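# Move the box marked A into the door tote

## Task

Find the box whose top shows the letter A and place only that box inside the tote near the door, resting fully within the tote and not sticking out past its rim. Every other box must stay on its desk, nothing new may end up on the floor, and the robot must finish upright and not leaning. The result only counts if the box stays where it is without the robot holding it.

## Robot and tools

ROBOT. A simulated Hello Robot Stretch 4 with a single arm. It has an omni-wheel base, a lift that runs up a mast, a telescoping arm that reaches straight forward, a wrist with yaw, pitch and roll, and a two-finger gripper. It stands about 1.6 m tall, and the edge of its base is no more than 0.23 m from the base origin. There are four onboard cameras: head_camera, head_left_camera, head_right_camera and wrist_camera. Loose objects may occasionally get nudged by something outside the robot's control.

FRAMES. The base frame sits on the floor below the centre of the base, with x pointing ahead, y to the robot's left and z up. hand_pose is reported in this frame and marks the point centred between the fingers, 0.015 m back from the tips. When all wrist joints are 0, the hand's axes line up with the base frame. The printed hand position may be slightly wrong. The odometry frame is wherever the base frame was when the scene began. base_odometry is computed only from wheel rotation, so any slipping shows up as false travel. Its heading runs from -3.142 to 3.142 and is positive to the left.

execute_actions(actions, cameras). actions is a list holding either no action or exactly one. An empty list just returns the robot's state and images.

An action may contain "base", "joints" or both, and may add "pace" and "contact_limits". Alternatively it can be {"end_of_arm": "enable_torque"} on its own. All motions in one action start at the same moment but may finish at different times. A single action never lasts more than 15 s.

"base" holds one relative move, measured from where the base last reported itself:
- translate_m: metres, forward is positive, range -2 to 2.
- strafe_m: metres sideways, left is positive, range -2 to 2.
- rotate_rad: radians, counter-clockwise seen from above is positive, range -3.2 to 3.2.

"joints" is a single dictionary keyed by joint name. Each value is an absolute target, not an offset:
- lift_m: 0 to 1.2 m.
- arm_m: 0 to 0.55 m of extension.
- wrist_yaw_rad: -1.134 to 4.276. 0 faces forward, positive turns left, 3.14 is stowed back. Above 3.4 the arm may get in the way.
- wrist_pitch_rad: -1.117 to 4.259. 0 is level and 1.57 points down.
- wrist_roll_rad: -1.117 to 4.259. At 0 the fingers are level; positive turns clockwise as seen from behind the gripper.
- gripper_m: 0 to 0.08 m, the gap between the fingers.

A joint target outside its range is clamped and the result reports this. Any other invalid value, or an unknown key, rejects the whole call and nothing moves. A joint or base left out of an action may still be driving toward an earlier target.

"pace" is "slow", "default", "fast" or "max". The base reaches 0.1, 0.3, 0.4 or 0.6 m/s and 1, 2, 3 or 4 rad/s at these paces. A raised lift (above 0.2) lowers these caps, down to 0.3 m/s and 1 rad/s at lift 1.2.

"contact_limits" takes only {"arm_m": value}, from 0 (most sensitive) to 0.75 (most force). The default is 0.5.

"cameras" is a list of camera names. Left out, null or ["all"] gives every camera; [] gives none.

wait(seconds): 0 to 10. Commands nothing new and returns the same report as an empty action.

zoom_image(camera, region): region is [x0, y0, x1, y1] in pixels of that camera's most recent full image, with the origin at the top-left corner. It can be at most 504x504 pixels.

read_manual(section): returns only licence texts ("licences").

finished_scene(scene): pass the current scene's number. This closes the scene for good and reports success. The goal must still hold at that point. Sending a reply with no tool call ends all the work.

RESULTS.
- base_status and joint_status describe how each commanded motion ended:
  - done: for the base, the wheels turned as far as commanded.
  - off_target: the part is resting short of its goal and may still push.
  - contact_stop_at_<key>: the part hit something and went slack. A slack lift can sag, and slack wheels can drift.
  - limit_stop_at_<name>, time_out: the part dropped its target. limit_stop_at_tilt means the robot leans more than 6 degrees, and the lift, arm and wheels go slack. limit_stop_at_own_body is a self-collision stop; you can still move away from the body.
  - torque_fault: a wrist or gripper motor went limp. Send enable_torque to recover it.
- If a result reports a stop, the remaining calls in that reply are skipped.
- on_its_own lists what happened without being commanded. In it, "held at" is the target being held, not the actual position.
- lidar_m: 12 distances in metres, one per 30-degree sector. The first is straight ahead, then counter-clockwise (4th left, 7th behind, 10th right). "-" means nothing seen, or something closer than 0.25 m. It senses from about 0.15 m height upward, so table tops count. It may miss glass and thin legs.
- wrist_depth_mm: a 7x7 grid of depths from 100 to 2000 mm, starting top-left.
- base_tilt: degrees, with forward and right positive. turned_by_wheels and turned_by_imu give rotation since the last result; a gap above about 0.1 rad points to slipping or a collision.
- motor_effort: percent of maximum, with the peak in brackets. For wheels, positive means turning right.
- The pictures line names the images in order. Camera calibration changes are listed when they happen.

GRIPPING. Command a gripper_m smaller than the object's width. After a grasp, off_target usually means something is held. A gripper effort staying more than about 50 away from 0 causes a torque fault and can drop the object.

CAUTIONS.
- At the start, unfold the wrist with lift_m 0.4 and wrist_yaw_rad 0 in a single action.
- Avoid driving or turning with over 1 kg held while arm_m is above 0.2, especially at fast paces.
- Avoid steady hard pushes, high contact limits, drops, slams and anything falling to the floor.
- Release the box inside the tote before finishing.
- The time spent in motion counts, so prefer efficient moves.

Each tool is called after "Call:" as name([rows], argument=value, ...), one row to a line, values as JSON.

## Session

Call:
execute_actions(actions=[])

Scene clock: 0.00 s.
base_odometry: x=+0.000 y=+0.000 heading=+0.000 (m, m, rad; odometry frame)
turned_by_wheels: +0.000 (rad since the last result)
turned_by_imu: +0.000 (rad since the last result)
base_tilt: forward=+0.4 right=-0.6 (deg)
lidar_m: 1.07 0.99 0.98 1.07 1.33 1.31 0.88 0.68 0.67 0.77 1.65 1.60
base_status: not commanded
joint_positions: lift_m=+0.296 arm_m=+0.002 wrist_yaw_rad=+3.081 wrist_pitch_rad=+0.009 wrist_roll_rad=-0.007 gripper_m=+0.040
joint_status: not commanded
motor_effort: lift_m=+19 arm_m=-1 wrist_yaw_rad=+0 wrist_pitch_rad=-7 wrist_roll_rad=+2 gripper_m=+0 wheel_0=-1 wheel_1=+0 wheel_2=+0 (%)
hand_pose: x=-0.0341 y=+0.1001 z=+0.4726 quat_wxyz=(+0.030, -0.005, -0.003, +1.000) (m; base frame)
wrist_depth_mm: 137 140 1229 1661 - 1863 1756 / 107 139 1205 1661 - 1921 1708 / 109 139 1182 1537 - 1863 1397 / 126 145 1160 1618 - 1921 1756 / 750 917 1182 1576 - 1921 1756 / 750 891 1060 1499 145 1708 1661 / 741 - - 1308 - - 1205
pictures: head_camera, head_left_camera, head_right_camera, wrist_camera
Images, in order (width x height): head_camera 420x560, head_left_camera 420x672, head_right_camera 420x672, wrist_camera 616x392.

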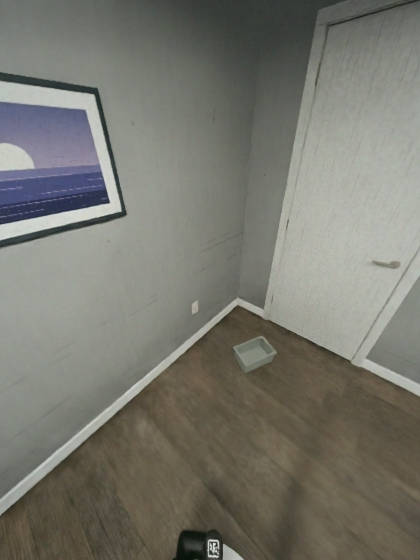

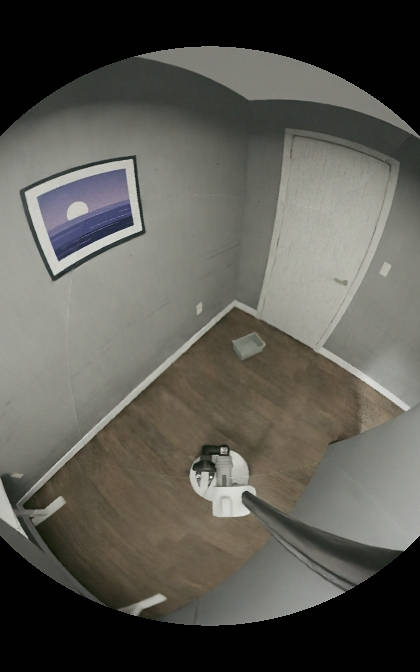

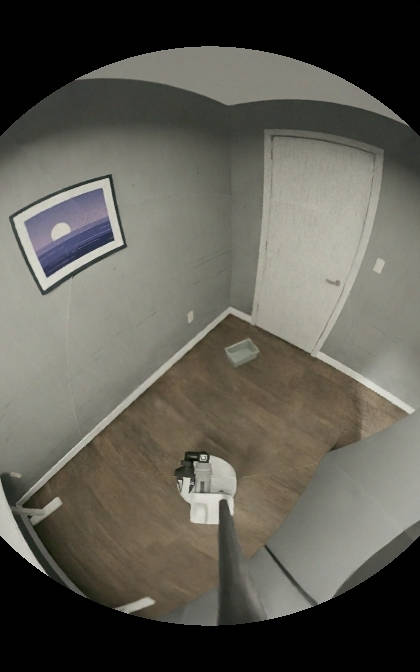

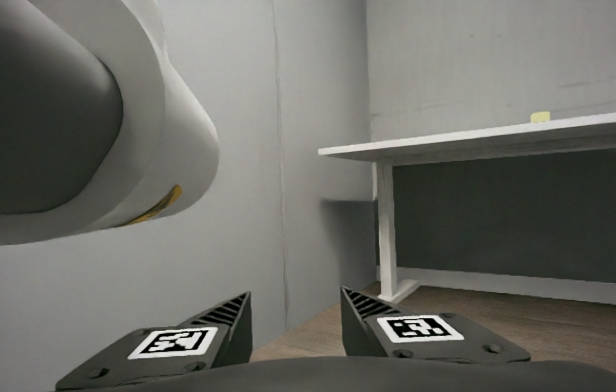

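Call:
execute_actions([
  {"base":{"rotate_rad":2.45},"joints":{"lift_m":0.9,"wrist_yaw_rad":0,"gripper_m":0.08},"pace":"fast"},
])

Call:
execute_actions([
  {"base":{"translate_m":0.7},"joints":{"wrist_pitch_rad":0.6},"pace":"fast"},
], cameras=["head_camera","wrist_camera"])

Scene clock: 9.53 s.
base_odometry: x=+0.000 y=+0.000 heading=+2.450 (m, m, rad; odometry frame)
turned_by_wheels: +2.450 (rad since the last result)
turned_by_imu: +2.441 (rad since the last result)
base_tilt: forward=+0.4 right=-0.5 (deg)
lidar_m: 1.26 1.03 0.71 0.68 0.72 0.99 1.64 1.11 1.02 0.99 1.02 1.32
base_status: done
joint_positions: lift_m=+0.900 arm_m=+0.002 wrist_yaw_rad=+0.000 wrist_pitch_rad=+0.009 wrist_roll_rad=-0.007 gripper_m=+0.080
joint_status: all done
motor_effort: lift_m=+22(24) arm_m=-1(1) wrist_yaw_rad=-1(7) wrist_pitch_rad=-8(7) wrist_roll_rad=+2(2) gripper_m=+2(2) wheel_0=+1(9) wheel_1=+2(5) wheel_2=+2(8) (%)
hand_pose: x=+0.3856 y=-0.0873 z=+1.0760 quat_wxyz=(+1.000, -0.004, +0.005, +0.000) (m; base frame)
wrist_depth_mm: 1281 1808 1808 1863 1863 1708 1205 / 1281 1863 1808 1808 1921 1708 1229 / 1281 1863 1863 1863 1863 1756 1229 / 1255 1808 1863 1863 1921 1708 1229 / 1255 1808 1863 1863 1863 1708 1229 / 1255 1397 1366 1308 1118 1255 1182 / 1078 106 1060 1499 154 - -
pictures: head_camera, head_left_camera, head_right_camera, wrist_camera
camera_calibration (this result's frames):
wrist_camera: T_world_to_cam=[[-0.0364048, -0.999115, -0.0210543, -0.0562948], [0.00705649, 0.0208108, -0.999759, 1.13303], [0.999312, -0.0365446, 0.00629264, -0.244216], [0, 0, 0, 1]] pos_world=[0.234004, -0.088749, 1.13311]
Images, in order (width x height): head_camera 420x560, head_left_camera 420x672, head_right_camera 420x672, wrist_camera 616x392.

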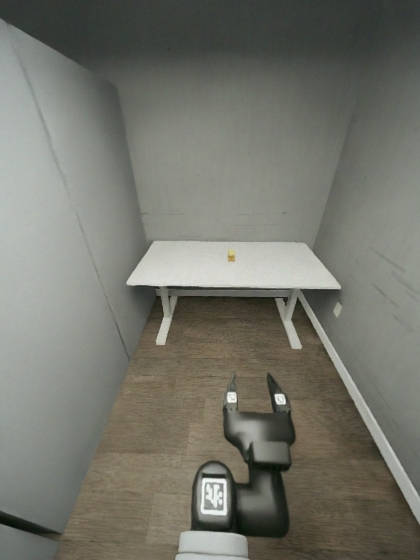

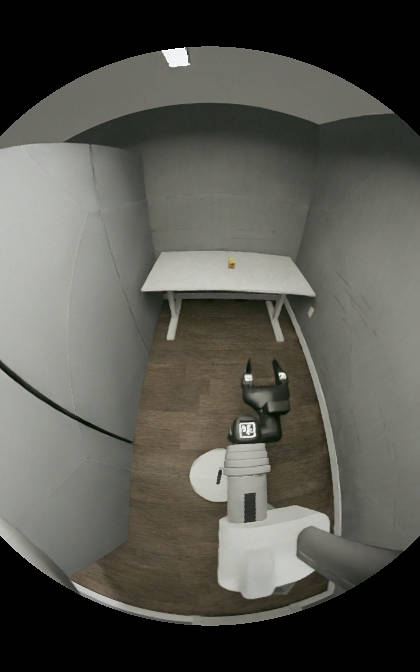

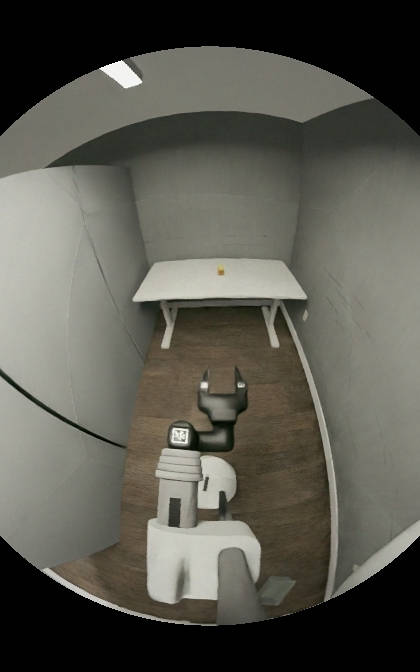

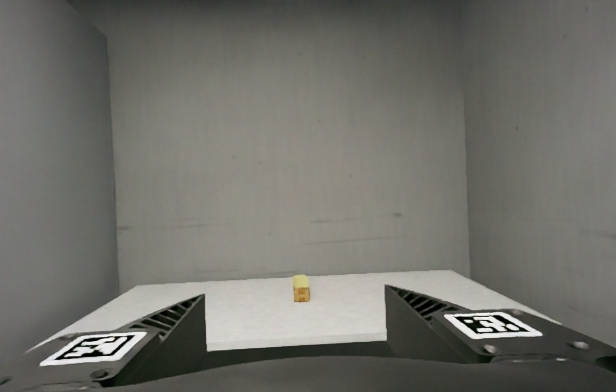

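Scene clock: 12.90 s.
base_odometry: x=-0.539 y=+0.446 heading=+2.450 (m, m, rad; odometry frame)
turned_by_wheels: +0.000 (rad since the last result)
turned_by_imu: -0.002 (rad since the last result)
base_tilt: forward=+0.2 right=-0.6 (deg)
lidar_m: 0.58 0.61 0.74 0.69 0.74 1.02 1.95 1.43 1.04 0.98 0.83 0.62
base_status: done
joint_positions: lift_m=+0.900 arm_m=+0.002 wrist_yaw_rad=+0.000 wrist_pitch_rad=+0.602 wrist_roll_rad=-0.007 gripper_m=+0.080
joint_status: all done
motor_effort: lift_m=+21(22) arm_m=-1(1) wrist_yaw_rad=+0(1) wrist_pitch_rad=-6(0) wrist_roll_rad=+2(2) gripper_m=+2(2) wheel_0=+0(5) wheel_1=+0(5) wheel_2=+1(11) (%)
hand_pose: x=+0.3482 y=-0.0874 z=+0.9575 quat_wxyz=(+0.955, -0.003, +0.297, +0.001) (m; base frame)
wrist_depth_mm: 1025 1042 1060 1060 1078 1118 1098 / 1078 1098 1098 1118 1138 1118 1118 / 842 842 831 788 831 831 831 / 654 654 654 647 647 647 647 / 544 539 535 530 535 535 535 / 1025 492 1255 1336 1255 1078 1205 / 1078 106 1205 1229 154 - -
pictures: head_camera, wrist_camera
camera_calibration (this result's frames):
wrist_camera: T_world_to_cam=[[-0.0422365, -0.999103, 0.00308187, -0.0813051], [-0.552649, 0.020793, -0.833154, 1.05023], [0.832343, -0.0368927, -0.553032, 0.387614], [0, 0, 0, 1]] pos_world=[0.254349, -0.0887695, 1.08962]
Images, in order (width x height): head_camera 420x560, wrist_camera 616x392.

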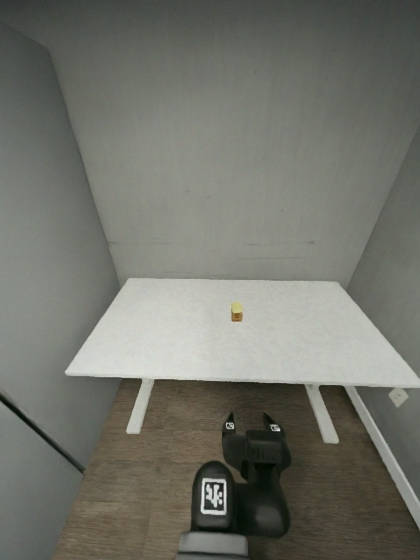

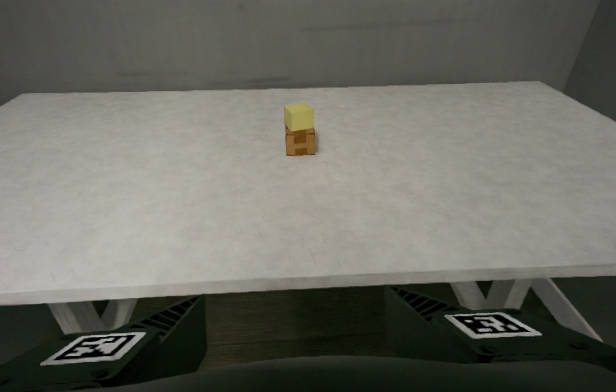

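Call:
execute_actions([
  {"base":{"translate_m":0.3},"joints":{"wrist_pitch_rad":0.3,"lift_m":0.7,"arm_m":0.17},"pace":"fast"},
], cameras=["head_camera","wrist_camera"])

Scene clock: 21.30 s.
base_odometry: x=-0.771 y=+0.637 heading=+2.450 (m, m, rad; odometry frame)
turned_by_wheels: +0.000 (rad since the last result)
turned_by_imu: -0.001 (rad since the last result)
base_tilt: forward=+0.4 right=-0.5 (deg)
lidar_m: 0.27 0.31 0.40 0.71 0.74 1.02 2.63 1.40 1.02 0.97 0.42 0.29
base_status: done
joint_positions: lift_m=+0.700 arm_m=+0.169 wrist_yaw_rad=+0.000 wrist_pitch_rad=+0.303 wrist_roll_rad=-0.007 gripper_m=+0.080
joint_status: all done
motor_effort: lift_m=+17(21) arm_m=+5(6) wrist_yaw_rad=+0(1) wrist_pitch_rad=-7(9) wrist_roll_rad=+2(2) gripper_m=+2(2) wheel_0=-1(5) wheel_1=-1(7) wheel_2=+1(10) (%)
hand_pose: x=+0.5431 y=-0.0874 z=+0.8150 quat_wxyz=(+0.989, -0.004, +0.151, +0.001) (m; base frame)
wrist_depth_mm: 603 603 615 627 647 647 661 / 621 627 647 654 661 676 683 / 640 661 661 683 691 715 715 / 661 676 647 634 621 615 603 / 449 439 433 267 424 421 418 / 338 332 327 259 257 319 317 / 283 106 273 267 154 - -
pictures: head_camera, wrist_camera
camera_calibration (this result's frames):
wrist_camera: T_world_to_cam=[[-0.0410029, -0.999114, -0.00952432, -0.0629764], [-0.282251, 0.0207264, -0.959117, 0.995002], [0.958464, -0.0366383, -0.28285, -0.142113], [0, 0, 0, 1]] pos_world=[0.414468, -0.0887502, 0.913527]
Images, in order (width x height): head_camera 420x560, wrist_camera 616x392.

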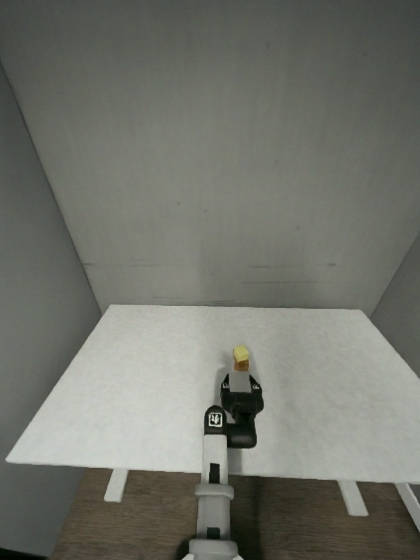

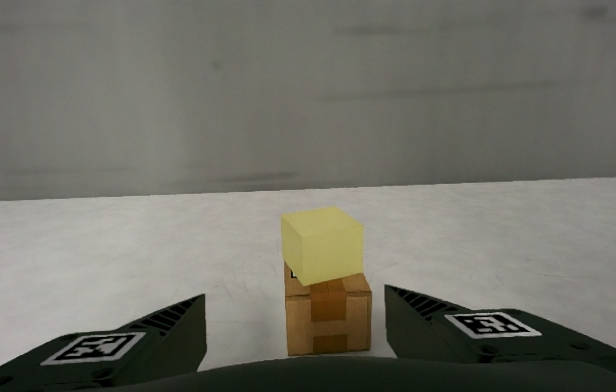

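Call:
execute_actions([
  {"base":{"strafe_m":-0.023},"joints":{"lift_m":0.694}},
], cameras=[])

Call:
execute_actions([
  {"joints":{"arm_m":0.295},"pace":"slow"},
], cameras=["wrist_camera"])

Scene clock: 27.33 s.
base_odometry: x=-0.756 y=+0.655 heading=+2.450 (m, m, rad; odometry frame)
turned_by_wheels: +0.000 (rad since the last result)
turned_by_imu: +0.000 (rad since the last result)
base_tilt: forward=+0.5 right=-0.5 (deg)
lidar_m: 0.28 0.31 0.42 0.73 0.76 1.04 2.63 1.39 1.00 0.95 0.41 0.28
base_status: done
joint_positions: lift_m=+0.694 arm_m=+0.169 wrist_yaw_rad=+0.000 wrist_pitch_rad=+0.303 wrist_roll_rad=-0.007 gripper_m=+0.080
joint_status: all done
motor_effort: lift_m=+16(17) arm_m=+5(5) wrist_yaw_rad=+2(1) wrist_pitch_rad=-8(7) wrist_roll_rad=+2(2) gripper_m=+3(2) wheel_0=-1(6) wheel_1=+1(8) wheel_2=+0(3) (%)
hand_pose: x=+0.5431 y=-0.0874 z=+0.8091 quat_wxyz=(+0.989, -0.004, +0.151, +0.001) (m; base frame)
wrist_depth_mm: 597 609 615 627 634 647 661 / 627 627 647 654 668 683 691 / 647 661 668 676 699 715 732 / 654 640 615 615 609 597 585 / 436 430 421 266 407 407 402 / 327 322 301 255 285 309 309 / 274 106 260 263 154 - -
pictures: none
No camera images: the call's "cameras" was empty. Leave "cameras" out to get every camera's image.

Scene clock: 29.87 s.
base_odometry: x=-0.756 y=+0.655 heading=+2.450 (m, m, rad; odometry frame)
turned_by_wheels: +0.000 (rad since the last result)
turned_by_imu: +0.000 (rad since the last result)
base_tilt: forward=+0.4 right=-0.5 (deg)
lidar_m: 0.29 0.30 0.44 0.72 0.76 1.01 2.63 1.37 1.00 0.95 0.41 0.31
base_status: not commanded
joint_positions: lift_m=+0.694 arm_m=+0.294 wrist_yaw_rad=+0.000 wrist_pitch_rad=+0.303 wrist_roll_rad=-0.007 gripper_m=+0.080
joint_status: all done
motor_effort: lift_m=+16(16) arm_m=+5(6) wrist_yaw_rad=-2(1) wrist_pitch_rad=-7(8) wrist_roll_rad=+3(2) gripper_m=+2(2) wheel_0=-1(0) wheel_1=+1(1) wheel_2=+0(0) (%)
hand_pose: x=+0.6680 y=-0.0874 z=+0.8091 quat_wxyz=(+0.989, -0.003, +0.151, +0.001) (m; base frame)
wrist_depth_mm: 496 492 504 512 517 521 539 / 508 521 521 530 549 549 564 / 530 539 549 554 569 574 585 / 554 559 564 574 585 597 615 / 436 427 418 415 413 407 402 / 325 320 172 162 283 307 314 / 273 106 146 142 148 - -
pictures: wrist_camera
camera_calibration (this result's frames):
wrist_camera: T_world_to_cam=[[-0.0412255, -0.999104, -0.0095249, -0.057809], [-0.282232, 0.0207893, -0.959121, 1.02454], [0.95846, -0.036852, -0.282837, -0.263488], [0, 0, 0, 1]] pos_world=[0.539318, -0.0887668, 0.907583]
Images, in order (width x height): wrist_camera 616x392.

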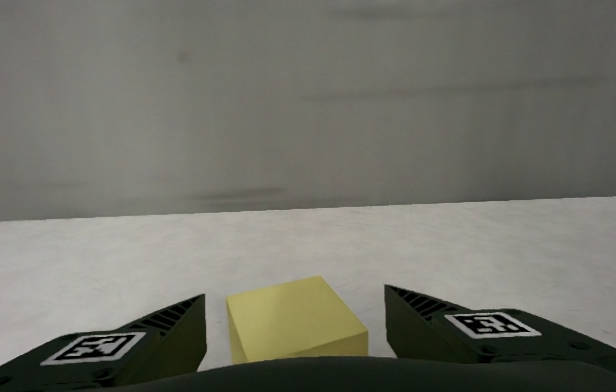

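Call:
execute_actions([
  {"joints":{"arm_m":0.31,"lift_m":0.686}},
], cameras=[])

Call:
execute_actions([
  {"joints":{"gripper_m":0.025}},
], cameras=["wrist_camera"])

Call:
execute_actions([
  {"joints":{"lift_m":0.71}},
], cameras=[])

Call:
execute_actions([
  {"base":{"strafe_m":-0.16}},
], cameras=["head_camera","wrist_camera"])

Call:
zoom_image(camera="head_camera", region=[150,310,290,410])

Scene clock: 41.90 s.
base_odometry: x=-0.756 y=+0.655 heading=+2.450 (m, m, rad; odometry frame)
turned_by_wheels: +0.000 (rad since the last result)
turned_by_imu: +0.000 (rad since the last result)
base_tilt: forward=+0.5 right=-0.4 (deg)
lidar_m: 0.29 0.31 0.41 0.72 0.74 1.04 2.65 1.40 1.01 0.94 0.42 0.30
base_status: not commanded
joint_positions: lift_m=+0.686 arm_m=+0.309 wrist_yaw_rad=+0.000 wrist_pitch_rad=+0.303 wrist_roll_rad=-0.007 gripper_m=+0.080
joint_status: all done
motor_effort: lift_m=+16(16) arm_m=+5(4) wrist_yaw_rad=-1(1) wrist_pitch_rad=-7(7) wrist_roll_rad=+2(2) gripper_m=+2(2) wheel_0=+0(1) wheel_1=+1(1) wheel_2=+0(0) (%)
hand_pose: x=+0.6830 y=-0.0874 z=+0.8011 quat_wxyz=(+0.989, -0.003, +0.151, +0.001) (m; base frame)
wrist_depth_mm: 469 480 492 500 504 517 525 / 496 508 508 521 530 539 549 / 512 521 535 544 549 564 574 / 530 539 554 559 564 574 580 / 413 410 404 397 392 387 384 / 310 306 158 149 152 294 307 / 260 106 136 128 130 - -
pictures: none
No camera images: the call's "cameras" was empty. Leave "cameras" out to get every camera's image.

Scene clock: 42.93 s.
base_odometry: x=-0.756 y=+0.655 heading=+2.450 (m, m, rad; odometry frame)
turned_by_wheels: +0.000 (rad since the last result)
turned_by_imu: +0.000 (rad since the last result)
base_tilt: forward=+0.4 right=-0.6 (deg)
lidar_m: 0.27 0.30 0.42 0.72 0.76 1.05 2.64 1.39 1.02 0.94 0.42 0.30
base_status: not commanded
joint_positions: lift_m=+0.686 arm_m=+0.309 wrist_yaw_rad=+0.000 wrist_pitch_rad=+0.303 wrist_roll_rad=-0.007 gripper_m=+0.057
joint_status: gripper_m off_target (ended at +0.057, target +0.025)
on_its_own: gripper_m is held at +0.051, not at your +0.025, by its contact guard: the fingers met something
motor_effort: lift_m=+16(16) arm_m=+5(5) wrist_yaw_rad=+1(1) wrist_pitch_rad=-7(6) wrist_roll_rad=+2(3) gripper_m=-43(62) wheel_0=-1(0) wheel_1=+1(1) wheel_2=+0(0) (%)
hand_pose: x=+0.6830 y=-0.0874 z=+0.8011 quat_wxyz=(+0.989, -0.003, +0.151, +0.001) (m; base frame)
wrist_depth_mm: 473 484 488 500 504 512 521 / 492 504 517 521 530 539 549 / 517 521 535 539 549 559 569 / 539 539 554 559 564 574 591 / 410 410 404 397 392 389 382 / 310 306 150 148 148 301 293 / 259 - 128 127 128 - -
pictures: wrist_camera
camera_calibration (this result's frames):
wrist_camera: T_world_to_cam=[[-0.041228, -0.999104, -0.0095288, -0.0572609], [-0.282202, 0.0207926, -0.95913, 1.02109], [0.958469, -0.0368539, -0.282806, -0.280195], [0, 0, 0, 1]] pos_world=[0.554352, -0.0887671, 0.899575]
Images, in order (width x height): wrist_camera 616x392.

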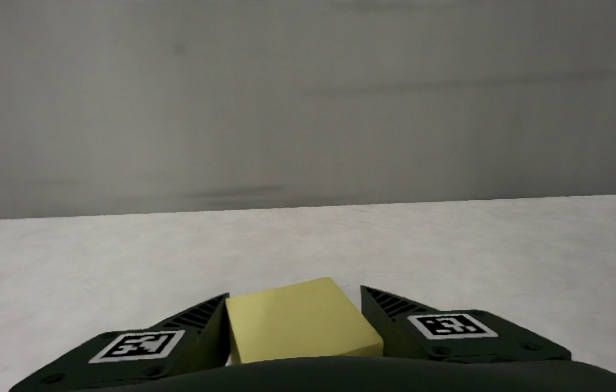

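Scene clock: 43.77 s.
base_odometry: x=-0.756 y=+0.655 heading=+2.450 (m, m, rad; odometry frame)
turned_by_wheels: +0.000 (rad since the last result)
turned_by_imu: +0.000 (rad since the last result)
base_tilt: forward=+0.5 right=-0.5 (deg)
lidar_m: 0.28 0.29 0.44 0.72 0.76 1.06 2.63 1.37 0.99 0.96 0.40 0.30
base_status: not commanded
joint_positions: lift_m=+0.710 arm_m=+0.309 wrist_yaw_rad=+0.000 wrist_pitch_rad=+0.303 wrist_roll_rad=-0.007 gripper_m=+0.057
joint_status: all done
on_its_own: gripper_m is held at +0.051, not at your +0.025, by its contact guard: the fingers met something
motor_effort: lift_m=+22(23) arm_m=+5(5) wrist_yaw_rad=+0(1) wrist_pitch_rad=-9(9) wrist_roll_rad=+2(2) gripper_m=-43(43) wheel_0=+0(1) wheel_1=+1(1) wheel_2=+0(0) (%)
hand_pose: x=+0.6830 y=-0.0874 z=+0.8245 quat_wxyz=(+0.989, -0.003, +0.151, +0.001) (m; base frame)
wrist_depth_mm: 477 480 492 496 508 512 525 / 496 500 512 517 525 539 549 / 517 521 530 539 549 559 574 / 535 549 549 564 574 585 591 / 469 462 455 449 445 442 436 / 351 345 149 148 148 342 330 / 294 - 128 127 128 - -
pictures: none
No camera images: the call's "cameras" was empty. Leave "cameras" out to get every camera's image.

Scene clock: 45.53 s.
base_odometry: x=-0.654 y=+0.778 heading=+2.450 (m, m, rad; odometry frame)
turned_by_wheels: +0.000 (rad since the last result)
turned_by_imu: +0.000 (rad since the last result)
base_tilt: forward=+0.4 right=-0.6 (deg)
lidar_m: 0.28 0.31 0.42 0.89 0.93 1.27 2.02 1.18 0.84 0.79 0.42 0.29
base_status: done
joint_positions: lift_m=+0.710 arm_m=+0.309 wrist_yaw_rad=+0.000 wrist_pitch_rad=+0.303 wrist_roll_rad=-0.007 gripper_m=+0.057
joint_status: not commanded
on_its_own: gripper_m is held at +0.051, not at your +0.025, by its contact guard: the fingers met something
motor_effort: lift_m=+22(22) arm_m=+5(6) wrist_yaw_rad=+1(1) wrist_pitch_rad=-8(8) wrist_roll_rad=+2(2) gripper_m=-43(43) wheel_0=-2(6) wheel_1=+1(8) wheel_2=+0(0) (%)
hand_pose: x=+0.6830 y=-0.0874 z=+0.8245 quat_wxyz=(+0.989, -0.003, +0.151, +0.001) (m; base frame)
wrist_depth_mm: 480 484 492 504 504 517 530 / 496 504 512 525 525 539 544 / 525 525 539 549 559 569 580 / 544 554 559 569 580 585 603 / 473 462 455 445 442 436 433 / 353 345 149 148 148 340 332 / 296 - 128 127 128 - -
pictures: head_camera, wrist_camera
camera_calibration (this result's frames):
wrist_camera: T_world_to_cam=[[-0.0412507, -0.999104, -0.00950667, -0.0570454], [-0.282659, 0.0207954, -0.958995, 1.04375], [0.958333, -0.0368721, -0.283264, -0.27308], [0, 0, 0, 1]] pos_world=[0.554372, -0.0887683, 0.923051]
Images, in order (width x height): head_camera 420x560, wrist_camera 616x392.

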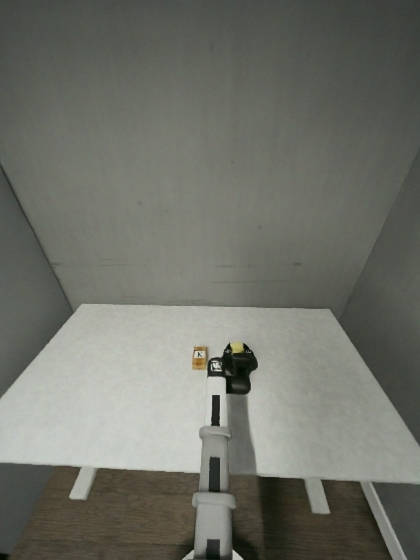

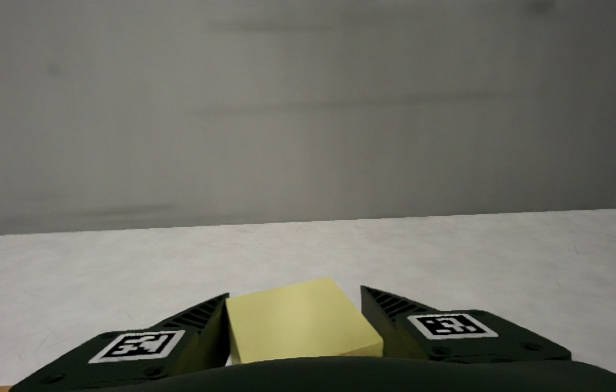

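Region (150, 310, 290, 410) of head_camera's 420x560 image, scaled by 3.600, with more detail than that image has; it fills the top 360 rows of this view, and the rest is white.

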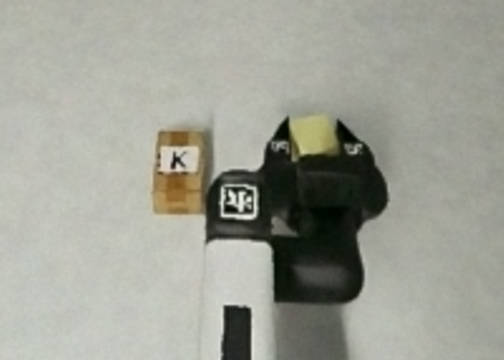

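Call:
execute_actions([
  {"joints":{"lift_m":0.645}},
], cameras=[])

Call:
execute_actions([
  {"joints":{"gripper_m":0.08}},
], cameras=["wrist_camera"])

Call:
execute_actions([
  {"base":{"translate_m":-1.75},"joints":{"arm_m":0},"pace":"fast"},
], cameras=[])

Call:
execute_actions([
  {"base":{"rotate_rad":1.57},"pace":"fast"},
], cameras=["head_camera","head_left_camera"])

Scene clock: 60.80 s.
base_odometry: x=-0.654 y=+0.778 heading=+2.450 (m, m, rad; odometry frame)
turned_by_wheels: +0.000 (rad since the last result)
turned_by_imu: +0.000 (rad since the last result)
base_tilt: forward=+0.3 right=-0.5 (deg)
lidar_m: 0.28 0.29 0.43 0.88 0.93 1.27 2.00 1.19 0.82 0.78 0.42 0.30
base_status: not commanded
joint_positions: lift_m=+0.645 arm_m=+0.309 wrist_yaw_rad=+0.000 wrist_pitch_rad=+0.303 wrist_roll_rad=-0.007 gripper_m=+0.057
joint_status: all done
on_its_own: gripper_m is held at +0.051, not at your +0.025, by its contact guard: the fingers met something
motor_effort: lift_m=+16(22) arm_m=+5(5) wrist_yaw_rad=-1(1) wrist_pitch_rad=-9(9) wrist_roll_rad=+2(2) gripper_m=-43(43) wheel_0=-2(2) wheel_1=+1(1) wheel_2=+0(0) (%)
hand_pose: x=+0.6830 y=-0.0874 z=+0.7599 quat_wxyz=(+0.989, -0.003, +0.151, +0.001) (m; base frame)
wrist_depth_mm: 480 484 492 500 512 521 525 / 500 500 512 521 535 539 549 / 521 525 535 544 559 564 574 / 477 462 459 445 439 433 421 / 315 310 304 303 298 294 294 / 225 234 150 149 148 231 224 / 190 - 128 127 128 - -
pictures: none
No camera images: the call's "cameras" was empty. Leave "cameras" out to get every camera's image.

Scene clock: 61.77 s.
base_odometry: x=-0.654 y=+0.778 heading=+2.450 (m, m, rad; odometry frame)
turned_by_wheels: +0.000 (rad since the last result)
turned_by_imu: +0.000 (rad since the last result)
base_tilt: forward=+0.4 right=-0.5 (deg)
lidar_m: 0.28 0.30 0.42 0.88 0.93 1.30 2.01 1.20 0.83 0.79 0.44 0.30
base_status: not commanded
joint_positions: lift_m=+0.645 arm_m=+0.309 wrist_yaw_rad=+0.000 wrist_pitch_rad=+0.303 wrist_roll_rad=-0.007 gripper_m=+0.080
joint_status: all done
motor_effort: lift_m=+16(17) arm_m=+5(5) wrist_yaw_rad=-1(1) wrist_pitch_rad=-8(9) wrist_roll_rad=+2(2) gripper_m=+2(37) wheel_0=-2(2) wheel_1=+1(1) wheel_2=+0(0) (%)
hand_pose: x=+0.6830 y=-0.0874 z=+0.7600 quat_wxyz=(+0.989, -0.003, +0.151, +0.001) (m; base frame)
wrist_depth_mm: 477 484 492 504 512 521 521 / 500 504 512 521 530 539 544 / 512 530 530 549 554 569 569 / 477 466 455 445 442 430 424 / 317 312 307 303 298 296 297 / 226 236 230 229 208 226 224 / 175 106 144 140 140 - -
pictures: wrist_camera
camera_calibration (this result's frames):
wrist_camera: T_world_to_cam=[[-0.0412479, -0.999104, -0.00951784, -0.057651], [-0.282418, 0.020796, -0.959066, 0.981796], [0.958404, -0.0368714, -0.283023, -0.291595], [0, 0, 0, 1]] pos_world=[0.554365, -0.0887683, 0.858531]
Images, in order (width x height): wrist_camera 616x392.

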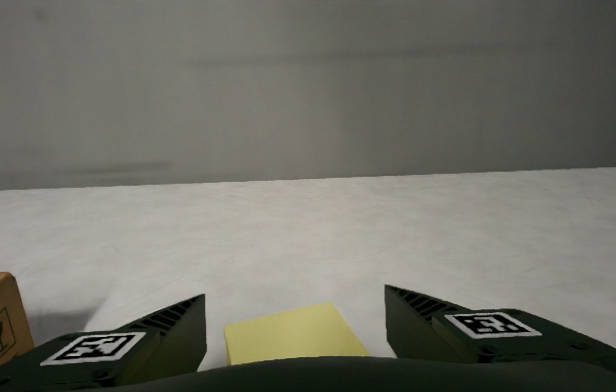

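Scene clock: 67.53 s.
base_odometry: x=+0.694 y=-0.337 heading=+2.450 (m, m, rad; odometry frame)
turned_by_wheels: +0.000 (rad since the last result)
turned_by_imu: +0.005 (rad since the last result)
base_tilt: forward=+0.4 right=-0.6 (deg)
lidar_m: 2.03 1.29 0.91 0.87 1.35 0.90 0.88 0.52 0.87 0.80 0.84 1.18
base_status: done
joint_positions: lift_m=+0.645 arm_m=+0.003 wrist_yaw_rad=+0.000 wrist_pitch_rad=+0.303 wrist_roll_rad=-0.007 gripper_m=+0.080
joint_status: all done
joint sent to its limit — the command would take arm_m past its lower limit, so that joint was sent only as far as its limit.
motor_effort: lift_m=+16(16) arm_m=-5(4) wrist_yaw_rad=+2(1) wrist_pitch_rad=-7(7) wrist_roll_rad=+2(2) gripper_m=+2(2) wheel_0=+0(6) wheel_1=+2(4) wheel_2=-1(11) (%)
hand_pose: x=+0.3767 y=-0.0875 z=+0.7600 quat_wxyz=(+0.989, -0.003, +0.151, +0.000) (m; base frame)
wrist_depth_mm: 1618 - - - - 1397 976 / 1576 - - - - 1464 976 / 1499 - - - - 1430 1008 / 1537 - - - - 1430 1025 / 1537 - 1921 1983 1863 1464 1008 / 1430 1499 1464 1499 1336 1281 991 / 1255 106 1229 1281 154 - -
pictures: none
No camera images: the call's "cameras" was empty. Leave "cameras" out to get every camera's image.

Scene clock: 69.37 s.
base_odometry: x=+0.694 y=-0.337 heading=-2.263 (m, m, rad; odometry frame)
turned_by_wheels: +1.570 (rad since the last result)
turned_by_imu: +1.564 (rad since the last result)
base_tilt: forward=+0.4 right=-0.6 (deg)
lidar_m: 0.87 1.30 0.88 0.85 0.44 0.48 0.82 0.85 1.16 2.02 1.26 0.90
base_status: done
joint_positions: lift_m=+0.645 arm_m=+0.003 wrist_yaw_rad=+0.000 wrist_pitch_rad=+0.303 wrist_roll_rad=-0.007 gripper_m=+0.080
joint_status: not commanded
motor_effort: lift_m=+17(17) arm_m=-5(5) wrist_yaw_rad=-1(2) wrist_pitch_rad=-8(7) wrist_roll_rad=+2(2) gripper_m=+2(3) wheel_0=-1(7) wheel_1=+2(10) wheel_2=+1(7) (%)
hand_pose: x=+0.3767 y=-0.0874 z=+0.7600 quat_wxyz=(+0.989, -0.004, +0.151, +0.001) (m; base frame)
wrist_depth_mm: 1661 - - 591 603 609 621 / 1618 - - 615 621 640 647 / 1576 - - 640 661 661 676 / 1576 - - 683 691 691 715 / 1537 1983 1983 715 715 723 741 / 1430 1499 1464 741 741 750 788 / 1281 106 1205 768 154 - -
pictures: head_camera, head_left_camera
Images, in order (width x height): head_camera 420x560, head_left_camera 420x672.

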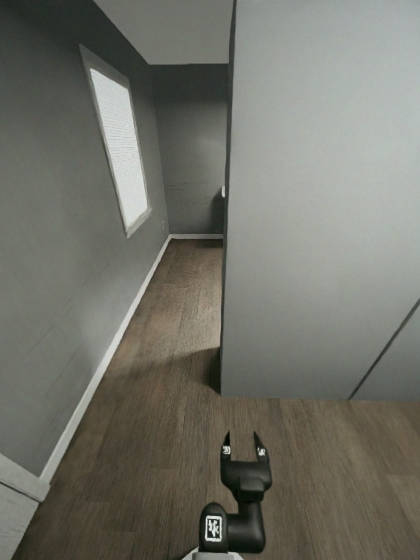

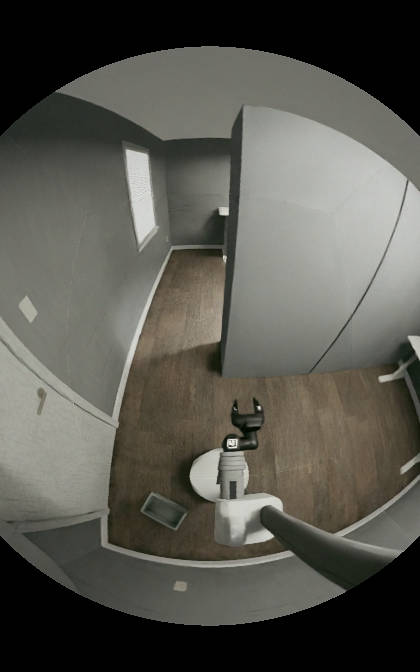

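Call:
execute_actions([
  {"base":{"translate_m":0.25},"pace":"fast"},
], cameras=[])

Call:
execute_actions([
  {"base":{"strafe_m":0.42},"pace":"fast"},
], cameras=[])

Call:
execute_actions([
  {"base":{"translate_m":1.5},"pace":"max"},
], cameras=["head_camera","head_right_camera"])

Scene clock: 77.57 s.
base_odometry: x=+0.535 y=-0.530 heading=-2.263 (m, m, rad; odometry frame)
turned_by_wheels: +0.000 (rad since the last result)
turned_by_imu: +0.000 (rad since the last result)
base_tilt: forward=+0.5 right=-0.5 (deg)
lidar_m: 0.61 1.31 0.94 0.85 0.69 0.61 1.08 1.12 1.52 2.04 0.87 0.65
base_status: done
joint_positions: lift_m=+0.645 arm_m=+0.003 wrist_yaw_rad=+0.000 wrist_pitch_rad=+0.303 wrist_roll_rad=-0.007 gripper_m=+0.080
joint_status: not commanded
motor_effort: lift_m=+17(17) arm_m=-5(5) wrist_yaw_rad=+0(0) wrist_pitch_rad=-8(8) wrist_roll_rad=+2(2) gripper_m=+2(2) wheel_0=+1(6) wheel_1=-1(4) wheel_2=+0(12) (%)
hand_pose: x=+0.3767 y=-0.0874 z=+0.7600 quat_wxyz=(+0.989, -0.003, +0.151, +0.001) (m; base frame)
wrist_depth_mm: 1661 - - 359 368 373 375 / 1618 - - 375 384 387 397 / 1618 - - 389 399 402 410 / 1576 - - 410 418 424 430 / 1537 - 1983 433 439 445 452 / 1499 1430 1397 455 452 462 466 / 1281 106 1182 466 154 - -
pictures: none
No camera images: the call's "cameras" was empty. Leave "cameras" out to get every camera's image.

Scene clock: 79.87 s.
base_odometry: x=+0.858 y=-0.798 heading=-2.263 (m, m, rad; odometry frame)
turned_by_wheels: +0.000 (rad since the last result)
turned_by_imu: +0.000 (rad since the last result)
base_tilt: forward=+0.4 right=-0.5 (deg)
lidar_m: 1.92 0.72 0.49 0.42 0.47 0.66 0.54 0.55 1.51 2.45 0.88 0.77
base_status: done
joint_positions: lift_m=+0.645 arm_m=+0.003 wrist_yaw_rad=+0.000 wrist_pitch_rad=+0.303 wrist_roll_rad=-0.007 gripper_m=+0.080
joint_status: not commanded
motor_effort: lift_m=+17(17) arm_m=-5(5) wrist_yaw_rad=+0(2) wrist_pitch_rad=-7(7) wrist_roll_rad=+2(2) gripper_m=+2(2) wheel_0=+2(11) wheel_1=-1(11) wheel_2=+0(2) (%)
hand_pose: x=+0.3767 y=-0.0874 z=+0.7600 quat_wxyz=(+0.989, -0.003, +0.151, +0.001) (m; base frame)
wrist_depth_mm: 946 1499 - - - 691 504 / 946 1464 - - - 691 504 / 931 1430 - - - 707 508 / 931 1397 - - - 707 508 / 904 1430 1921 1983 1921 723 512 / 904 1205 1499 1430 1308 647 504 / 788 106 1205 1255 154 - -
pictures: none
No camera images: the call's "cameras" was empty. Leave "cameras" out to get every camera's image.

Scene clock: 84.67 s.
base_odometry: x=-0.099 y=-1.953 heading=-2.263 (m, m, rad; odometry frame)
turned_by_wheels: +0.000 (rad since the last result)
turned_by_imu: -0.004 (rad since the last result)
base_tilt: forward=+0.3 right=-0.5 (deg)
lidar_m: 1.75 0.70 0.49 0.48 0.52 0.72 1.84 0.62 0.59 1.54 1.97 1.44
base_status: done
joint_positions: lift_m=+0.645 arm_m=+0.003 wrist_yaw_rad=+0.000 wrist_pitch_rad=+0.303 wrist_roll_rad=-0.007 gripper_m=+0.080
joint_status: not commanded
motor_effort: lift_m=+17(17) arm_m=-5(6) wrist_yaw_rad=+1(0) wrist_pitch_rad=-7(7) wrist_roll_rad=+2(2) gripper_m=+2(2) wheel_0=-1(6) wheel_1=+0(7) wheel_2=+0(10) (%)
hand_pose: x=+0.3767 y=-0.0874 z=+0.7600 quat_wxyz=(+0.989, -0.003, +0.151, +0.001) (m; base frame)
wrist_depth_mm: 991 1618 1756 1756 1756 1808 1863 / 976 1576 1808 1863 1863 1921 1983 / 976 1537 1921 1921 1983 1921 - / 960 1499 1921 - - - - / 960 1464 1983 1983 1863 1863 1863 / 946 1255 1464 1464 1366 1464 1430 / 820 106 1205 1255 154 - -
pictures: head_camera, head_right_camera
Images, in order (width x height): head_camera 420x560, head_right_camera 420x672.

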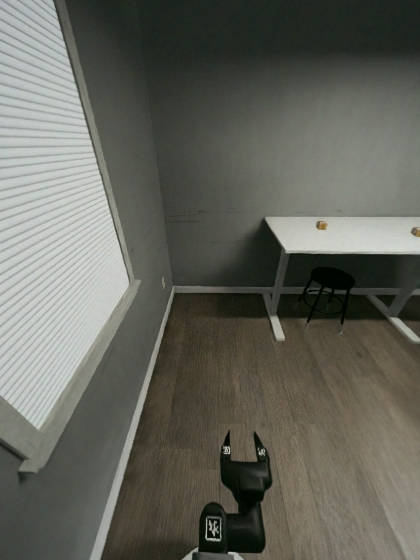

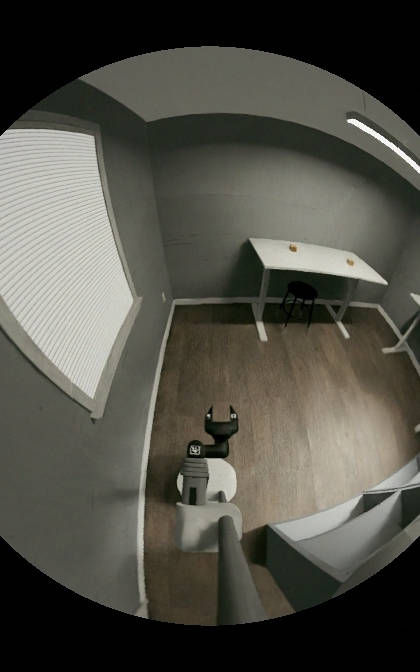

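Call:
execute_actions([
  {"base":{"translate_m":0.7},"pace":"max"},
], cameras=[])

Call:
execute_actions([
  {"base":{"strafe_m":-0.8},"joints":{"lift_m":1.0},"pace":"max"},
])

Call:
zoom_image(camera="head_camera", region=[180,220,420,320])

Scene clock: 92.67 s.
base_odometry: x=-0.545 y=-2.492 heading=-2.263 (m, m, rad; odometry frame)
turned_by_wheels: +0.000 (rad since the last result)
turned_by_imu: -0.002 (rad since the last result)
base_tilt: forward=+0.4 right=-0.5 (deg)
lidar_m: 1.41 0.76 0.49 0.46 0.48 0.74 1.98 1.19 1.56 2.44 0.97 0.81
base_status: done
joint_positions: lift_m=+0.645 arm_m=+0.003 wrist_yaw_rad=+0.000 wrist_pitch_rad=+0.303 wrist_roll_rad=-0.007 gripper_m=+0.080
joint_status: not commanded
motor_effort: lift_m=+17(17) arm_m=-5(5) wrist_yaw_rad=+1(1) wrist_pitch_rad=-7(7) wrist_roll_rad=+3(2) gripper_m=+2(2) wheel_0=-1(6) wheel_1=+0(6) wheel_2=+0(11) (%)
hand_pose: x=+0.3767 y=-0.0874 z=+0.7600 quat_wxyz=(+0.989, -0.003, +0.151, +0.001) (m; base frame)
wrist_depth_mm: 1042 1098 1098 1138 1138 842 654 / 991 1138 1138 1160 1160 1182 1255 / 1008 1205 1182 1229 1229 1255 1281 / 976 1255 1229 1281 1308 1281 1336 / 976 1281 1308 1366 1366 1366 1430 / 960 1308 1336 1397 1308 931 1397 / 842 106 1205 1255 153 - -
pictures: none
No camera images: the call's "cameras" was empty. Leave "cameras" out to get every camera's image.

Scene clock: 95.77 s.
base_odometry: x=-1.161 y=-1.982 heading=-2.263 (m, m, rad; odometry frame)
turned_by_wheels: +0.000 (rad since the last result)
turned_by_imu: +0.001 (rad since the last result)
base_tilt: forward=+0.5 right=-0.6 (deg)
lidar_m: 0.67 0.71 1.35 1.30 1.35 1.15 1.07 1.12 1.55 1.63 0.97 0.71
base_status: done
joint_positions: lift_m=+1.000 arm_m=+0.003 wrist_yaw_rad=+0.000 wrist_pitch_rad=+0.302 wrist_roll_rad=-0.007 gripper_m=+0.080
joint_status: all done
motor_effort: lift_m=+20(24) arm_m=-5(5) wrist_yaw_rad=-1(2) wrist_pitch_rad=-7(8) wrist_roll_rad=+2(2) gripper_m=+2(2) wheel_0=-2(11) wheel_1=+1(11) wheel_2=+0(0) (%)
hand_pose: x=+0.3767 y=-0.0874 z=+1.1148 quat_wxyz=(+0.989, -0.003, +0.151, +0.001) (m; base frame)
wrist_depth_mm: 1078 1098 1118 1118 1138 1160 1160 / 1118 1160 1160 1205 1205 1229 1229 / 1160 1182 1205 1229 1229 1255 1308 / 1229 917 891 878 866 842 768 / 621 609 603 591 585 580 585 / 517 496 500 1042 512 525 1499 / 1397 106 1464 960 154 - -
pictures: head_camera, head_left_camera, head_right_camera, wrist_camera
camera_calibration (this result's frames):
wrist_camera: T_world_to_cam=[[-0.0413042, -0.999101, -0.00953462, -0.0668802], [-0.282058, 0.0208142, -0.959172, 1.23551], [0.958508, -0.0369285, -0.282664, 0.101914], [0, 0, 0, 1]] pos_world=[0.248039, -0.0887728, 1.21324]
Images, in order (width x height): head_camera 420x560, head_left_camera 420x672, head_right_camera 420x672, wrist_camera 616x392.

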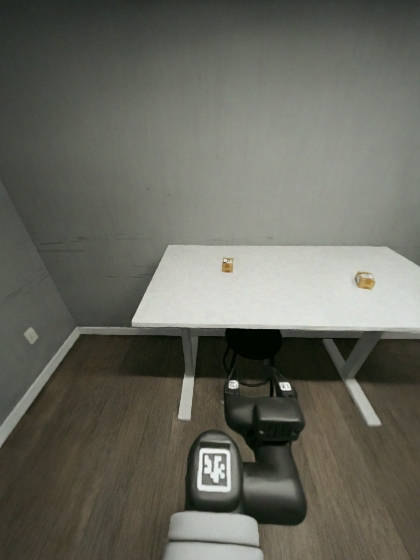

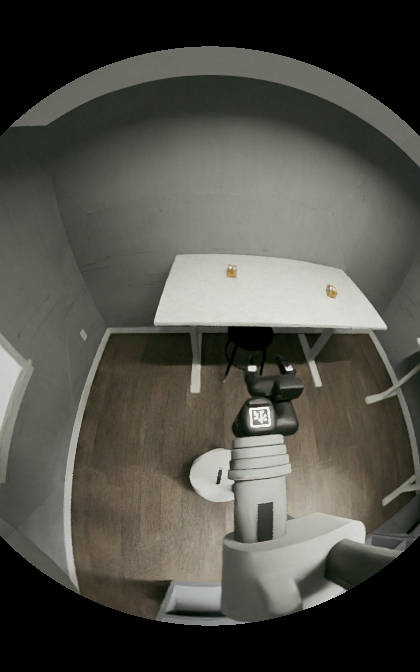

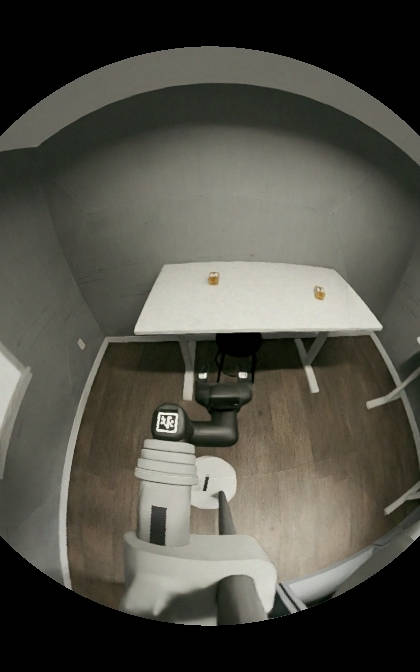

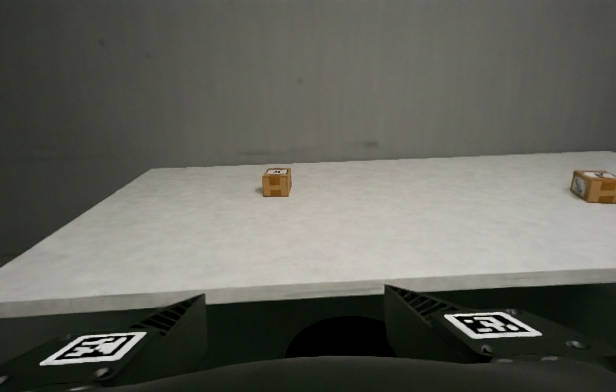

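Region (180, 220, 420, 320) of head_camera's 420x560 image, scaled by 2.100, with more detail than that image has; it fills the top 210 rows of this view, and the rest is white.

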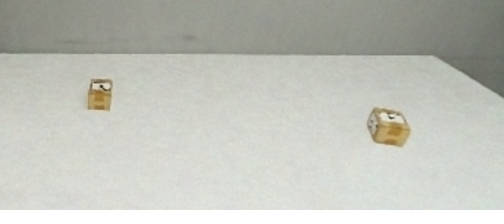

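Call:
zoom_image(camera="head_camera", region=[210,250,250,280])

Call:
zoom_image(camera="head_camera", region=[345,262,385,292])

Region (210, 250, 250, 280) of head_camera's 420x560 image, scaled by 12.600, with more detail than that image has; it fills the top 378 rows of this view, and the rest is white.

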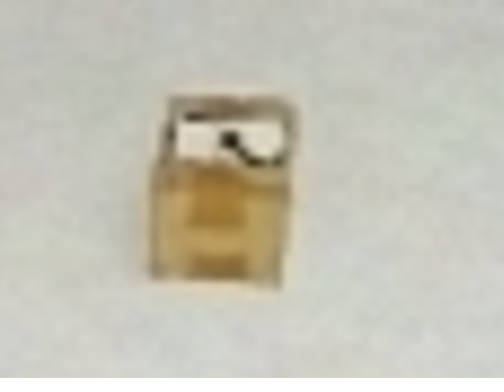

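Region (345, 262, 385, 292) of head_camera's 420x560 image, scaled by 12.600, with more detail than that image has; it fills the top 378 rows of this view, and the rest is white.

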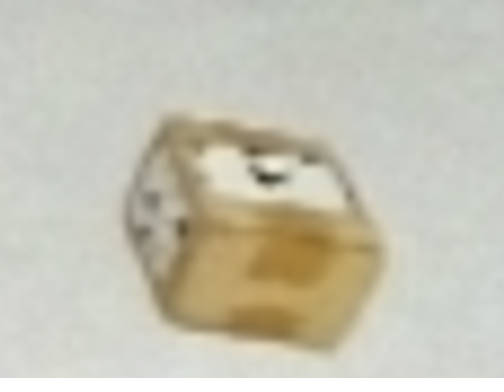

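Call:
execute_actions([
  {"base":{"translate_m":0.33},"joints":{"lift_m":1.05,"arm_m":0.25,"wrist_pitch_rad":0.7},"pace":"fast"},
], cameras=["head_right_camera","wrist_camera"])

Call:
zoom_image(camera="head_right_camera", region=[300,290,400,370])

Scene clock: 105.60 s.
base_odometry: x=-1.372 y=-2.236 heading=-2.263 (m, m, rad; odometry frame)
turned_by_wheels: +0.000 (rad since the last result)
turned_by_imu: -0.001 (rad since the last result)
base_tilt: forward=+0.4 right=-0.5 (deg)
lidar_m: 0.34 0.38 1.39 1.30 1.35 1.86 1.42 1.45 1.72 1.63 0.53 0.35
base_status: done
joint_positions: lift_m=+1.050 arm_m=+0.249 wrist_yaw_rad=+0.000 wrist_pitch_rad=+0.702 wrist_roll_rad=-0.007 gripper_m=+0.080
joint_status: all done
motor_effort: lift_m=+21(22) arm_m=+4(7) wrist_yaw_rad=-2(2) wrist_pitch_rad=-6(5) wrist_roll_rad=+2(2) gripper_m=+2(2) wheel_0=-1(6) wheel_1=-1(8) wheel_2=+1(10) (%)
hand_pose: x=+0.5824 y=-0.0874 z=+1.0907 quat_wxyz=(+0.939, -0.003, +0.344, +0.001) (m; base frame)
wrist_depth_mm: 580 591 597 615 621 634 647 / 621 634 634 640 654 668 661 / 521 525 525 517 525 521 521 / 430 430 402 418 427 433 430 / 364 366 362 362 366 366 368 / 320 319 317 317 303 317 320 / 290 106 289 291 154 - -
pictures: head_right_camera, wrist_camera
camera_calibration (this result's frames):
wrist_camera: T_world_to_cam=[[-0.0414613, -0.999114, 0.00728618, -0.0768202], [-0.632964, 0.020623, -0.773906, 1.27275], [0.77307, -0.0366991, -0.633258, 0.38834], [0, 0, 0, 1]] pos_world=[0.502204, -0.0887483, 1.23147]
Images, in order (width x height): head_right_camera 420x672, wrist_camera 616x392.

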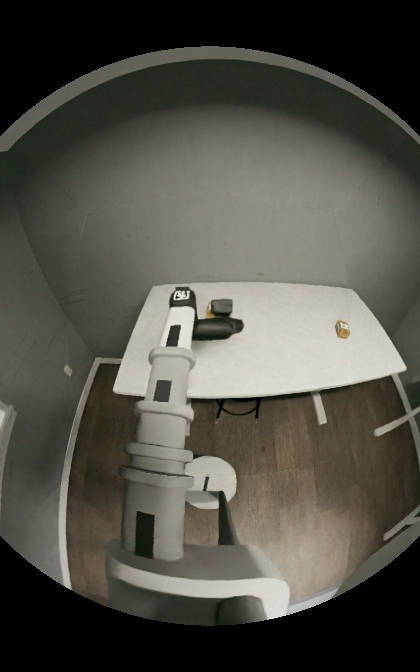

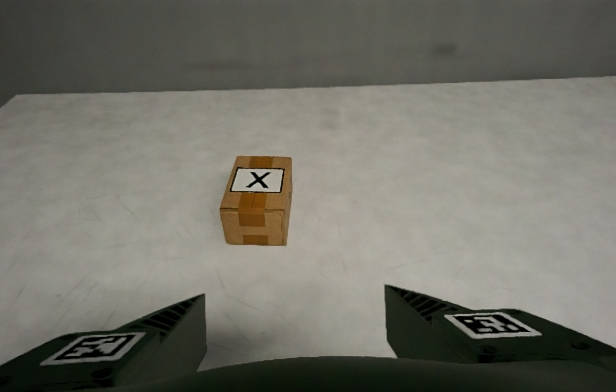

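Region (300, 290, 400, 370) of head_right_camera's 420x672 image, scaled by 5.040, with more detail than that image has; it fills the top 403 rows of this view, and the rest is white.

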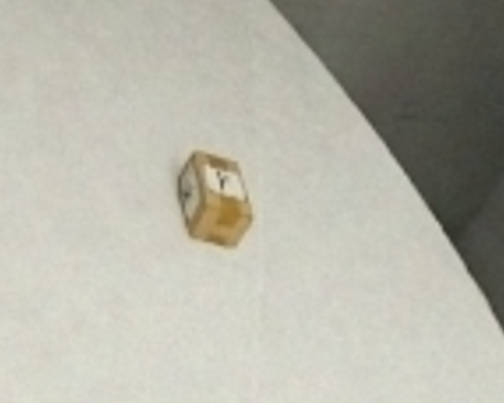

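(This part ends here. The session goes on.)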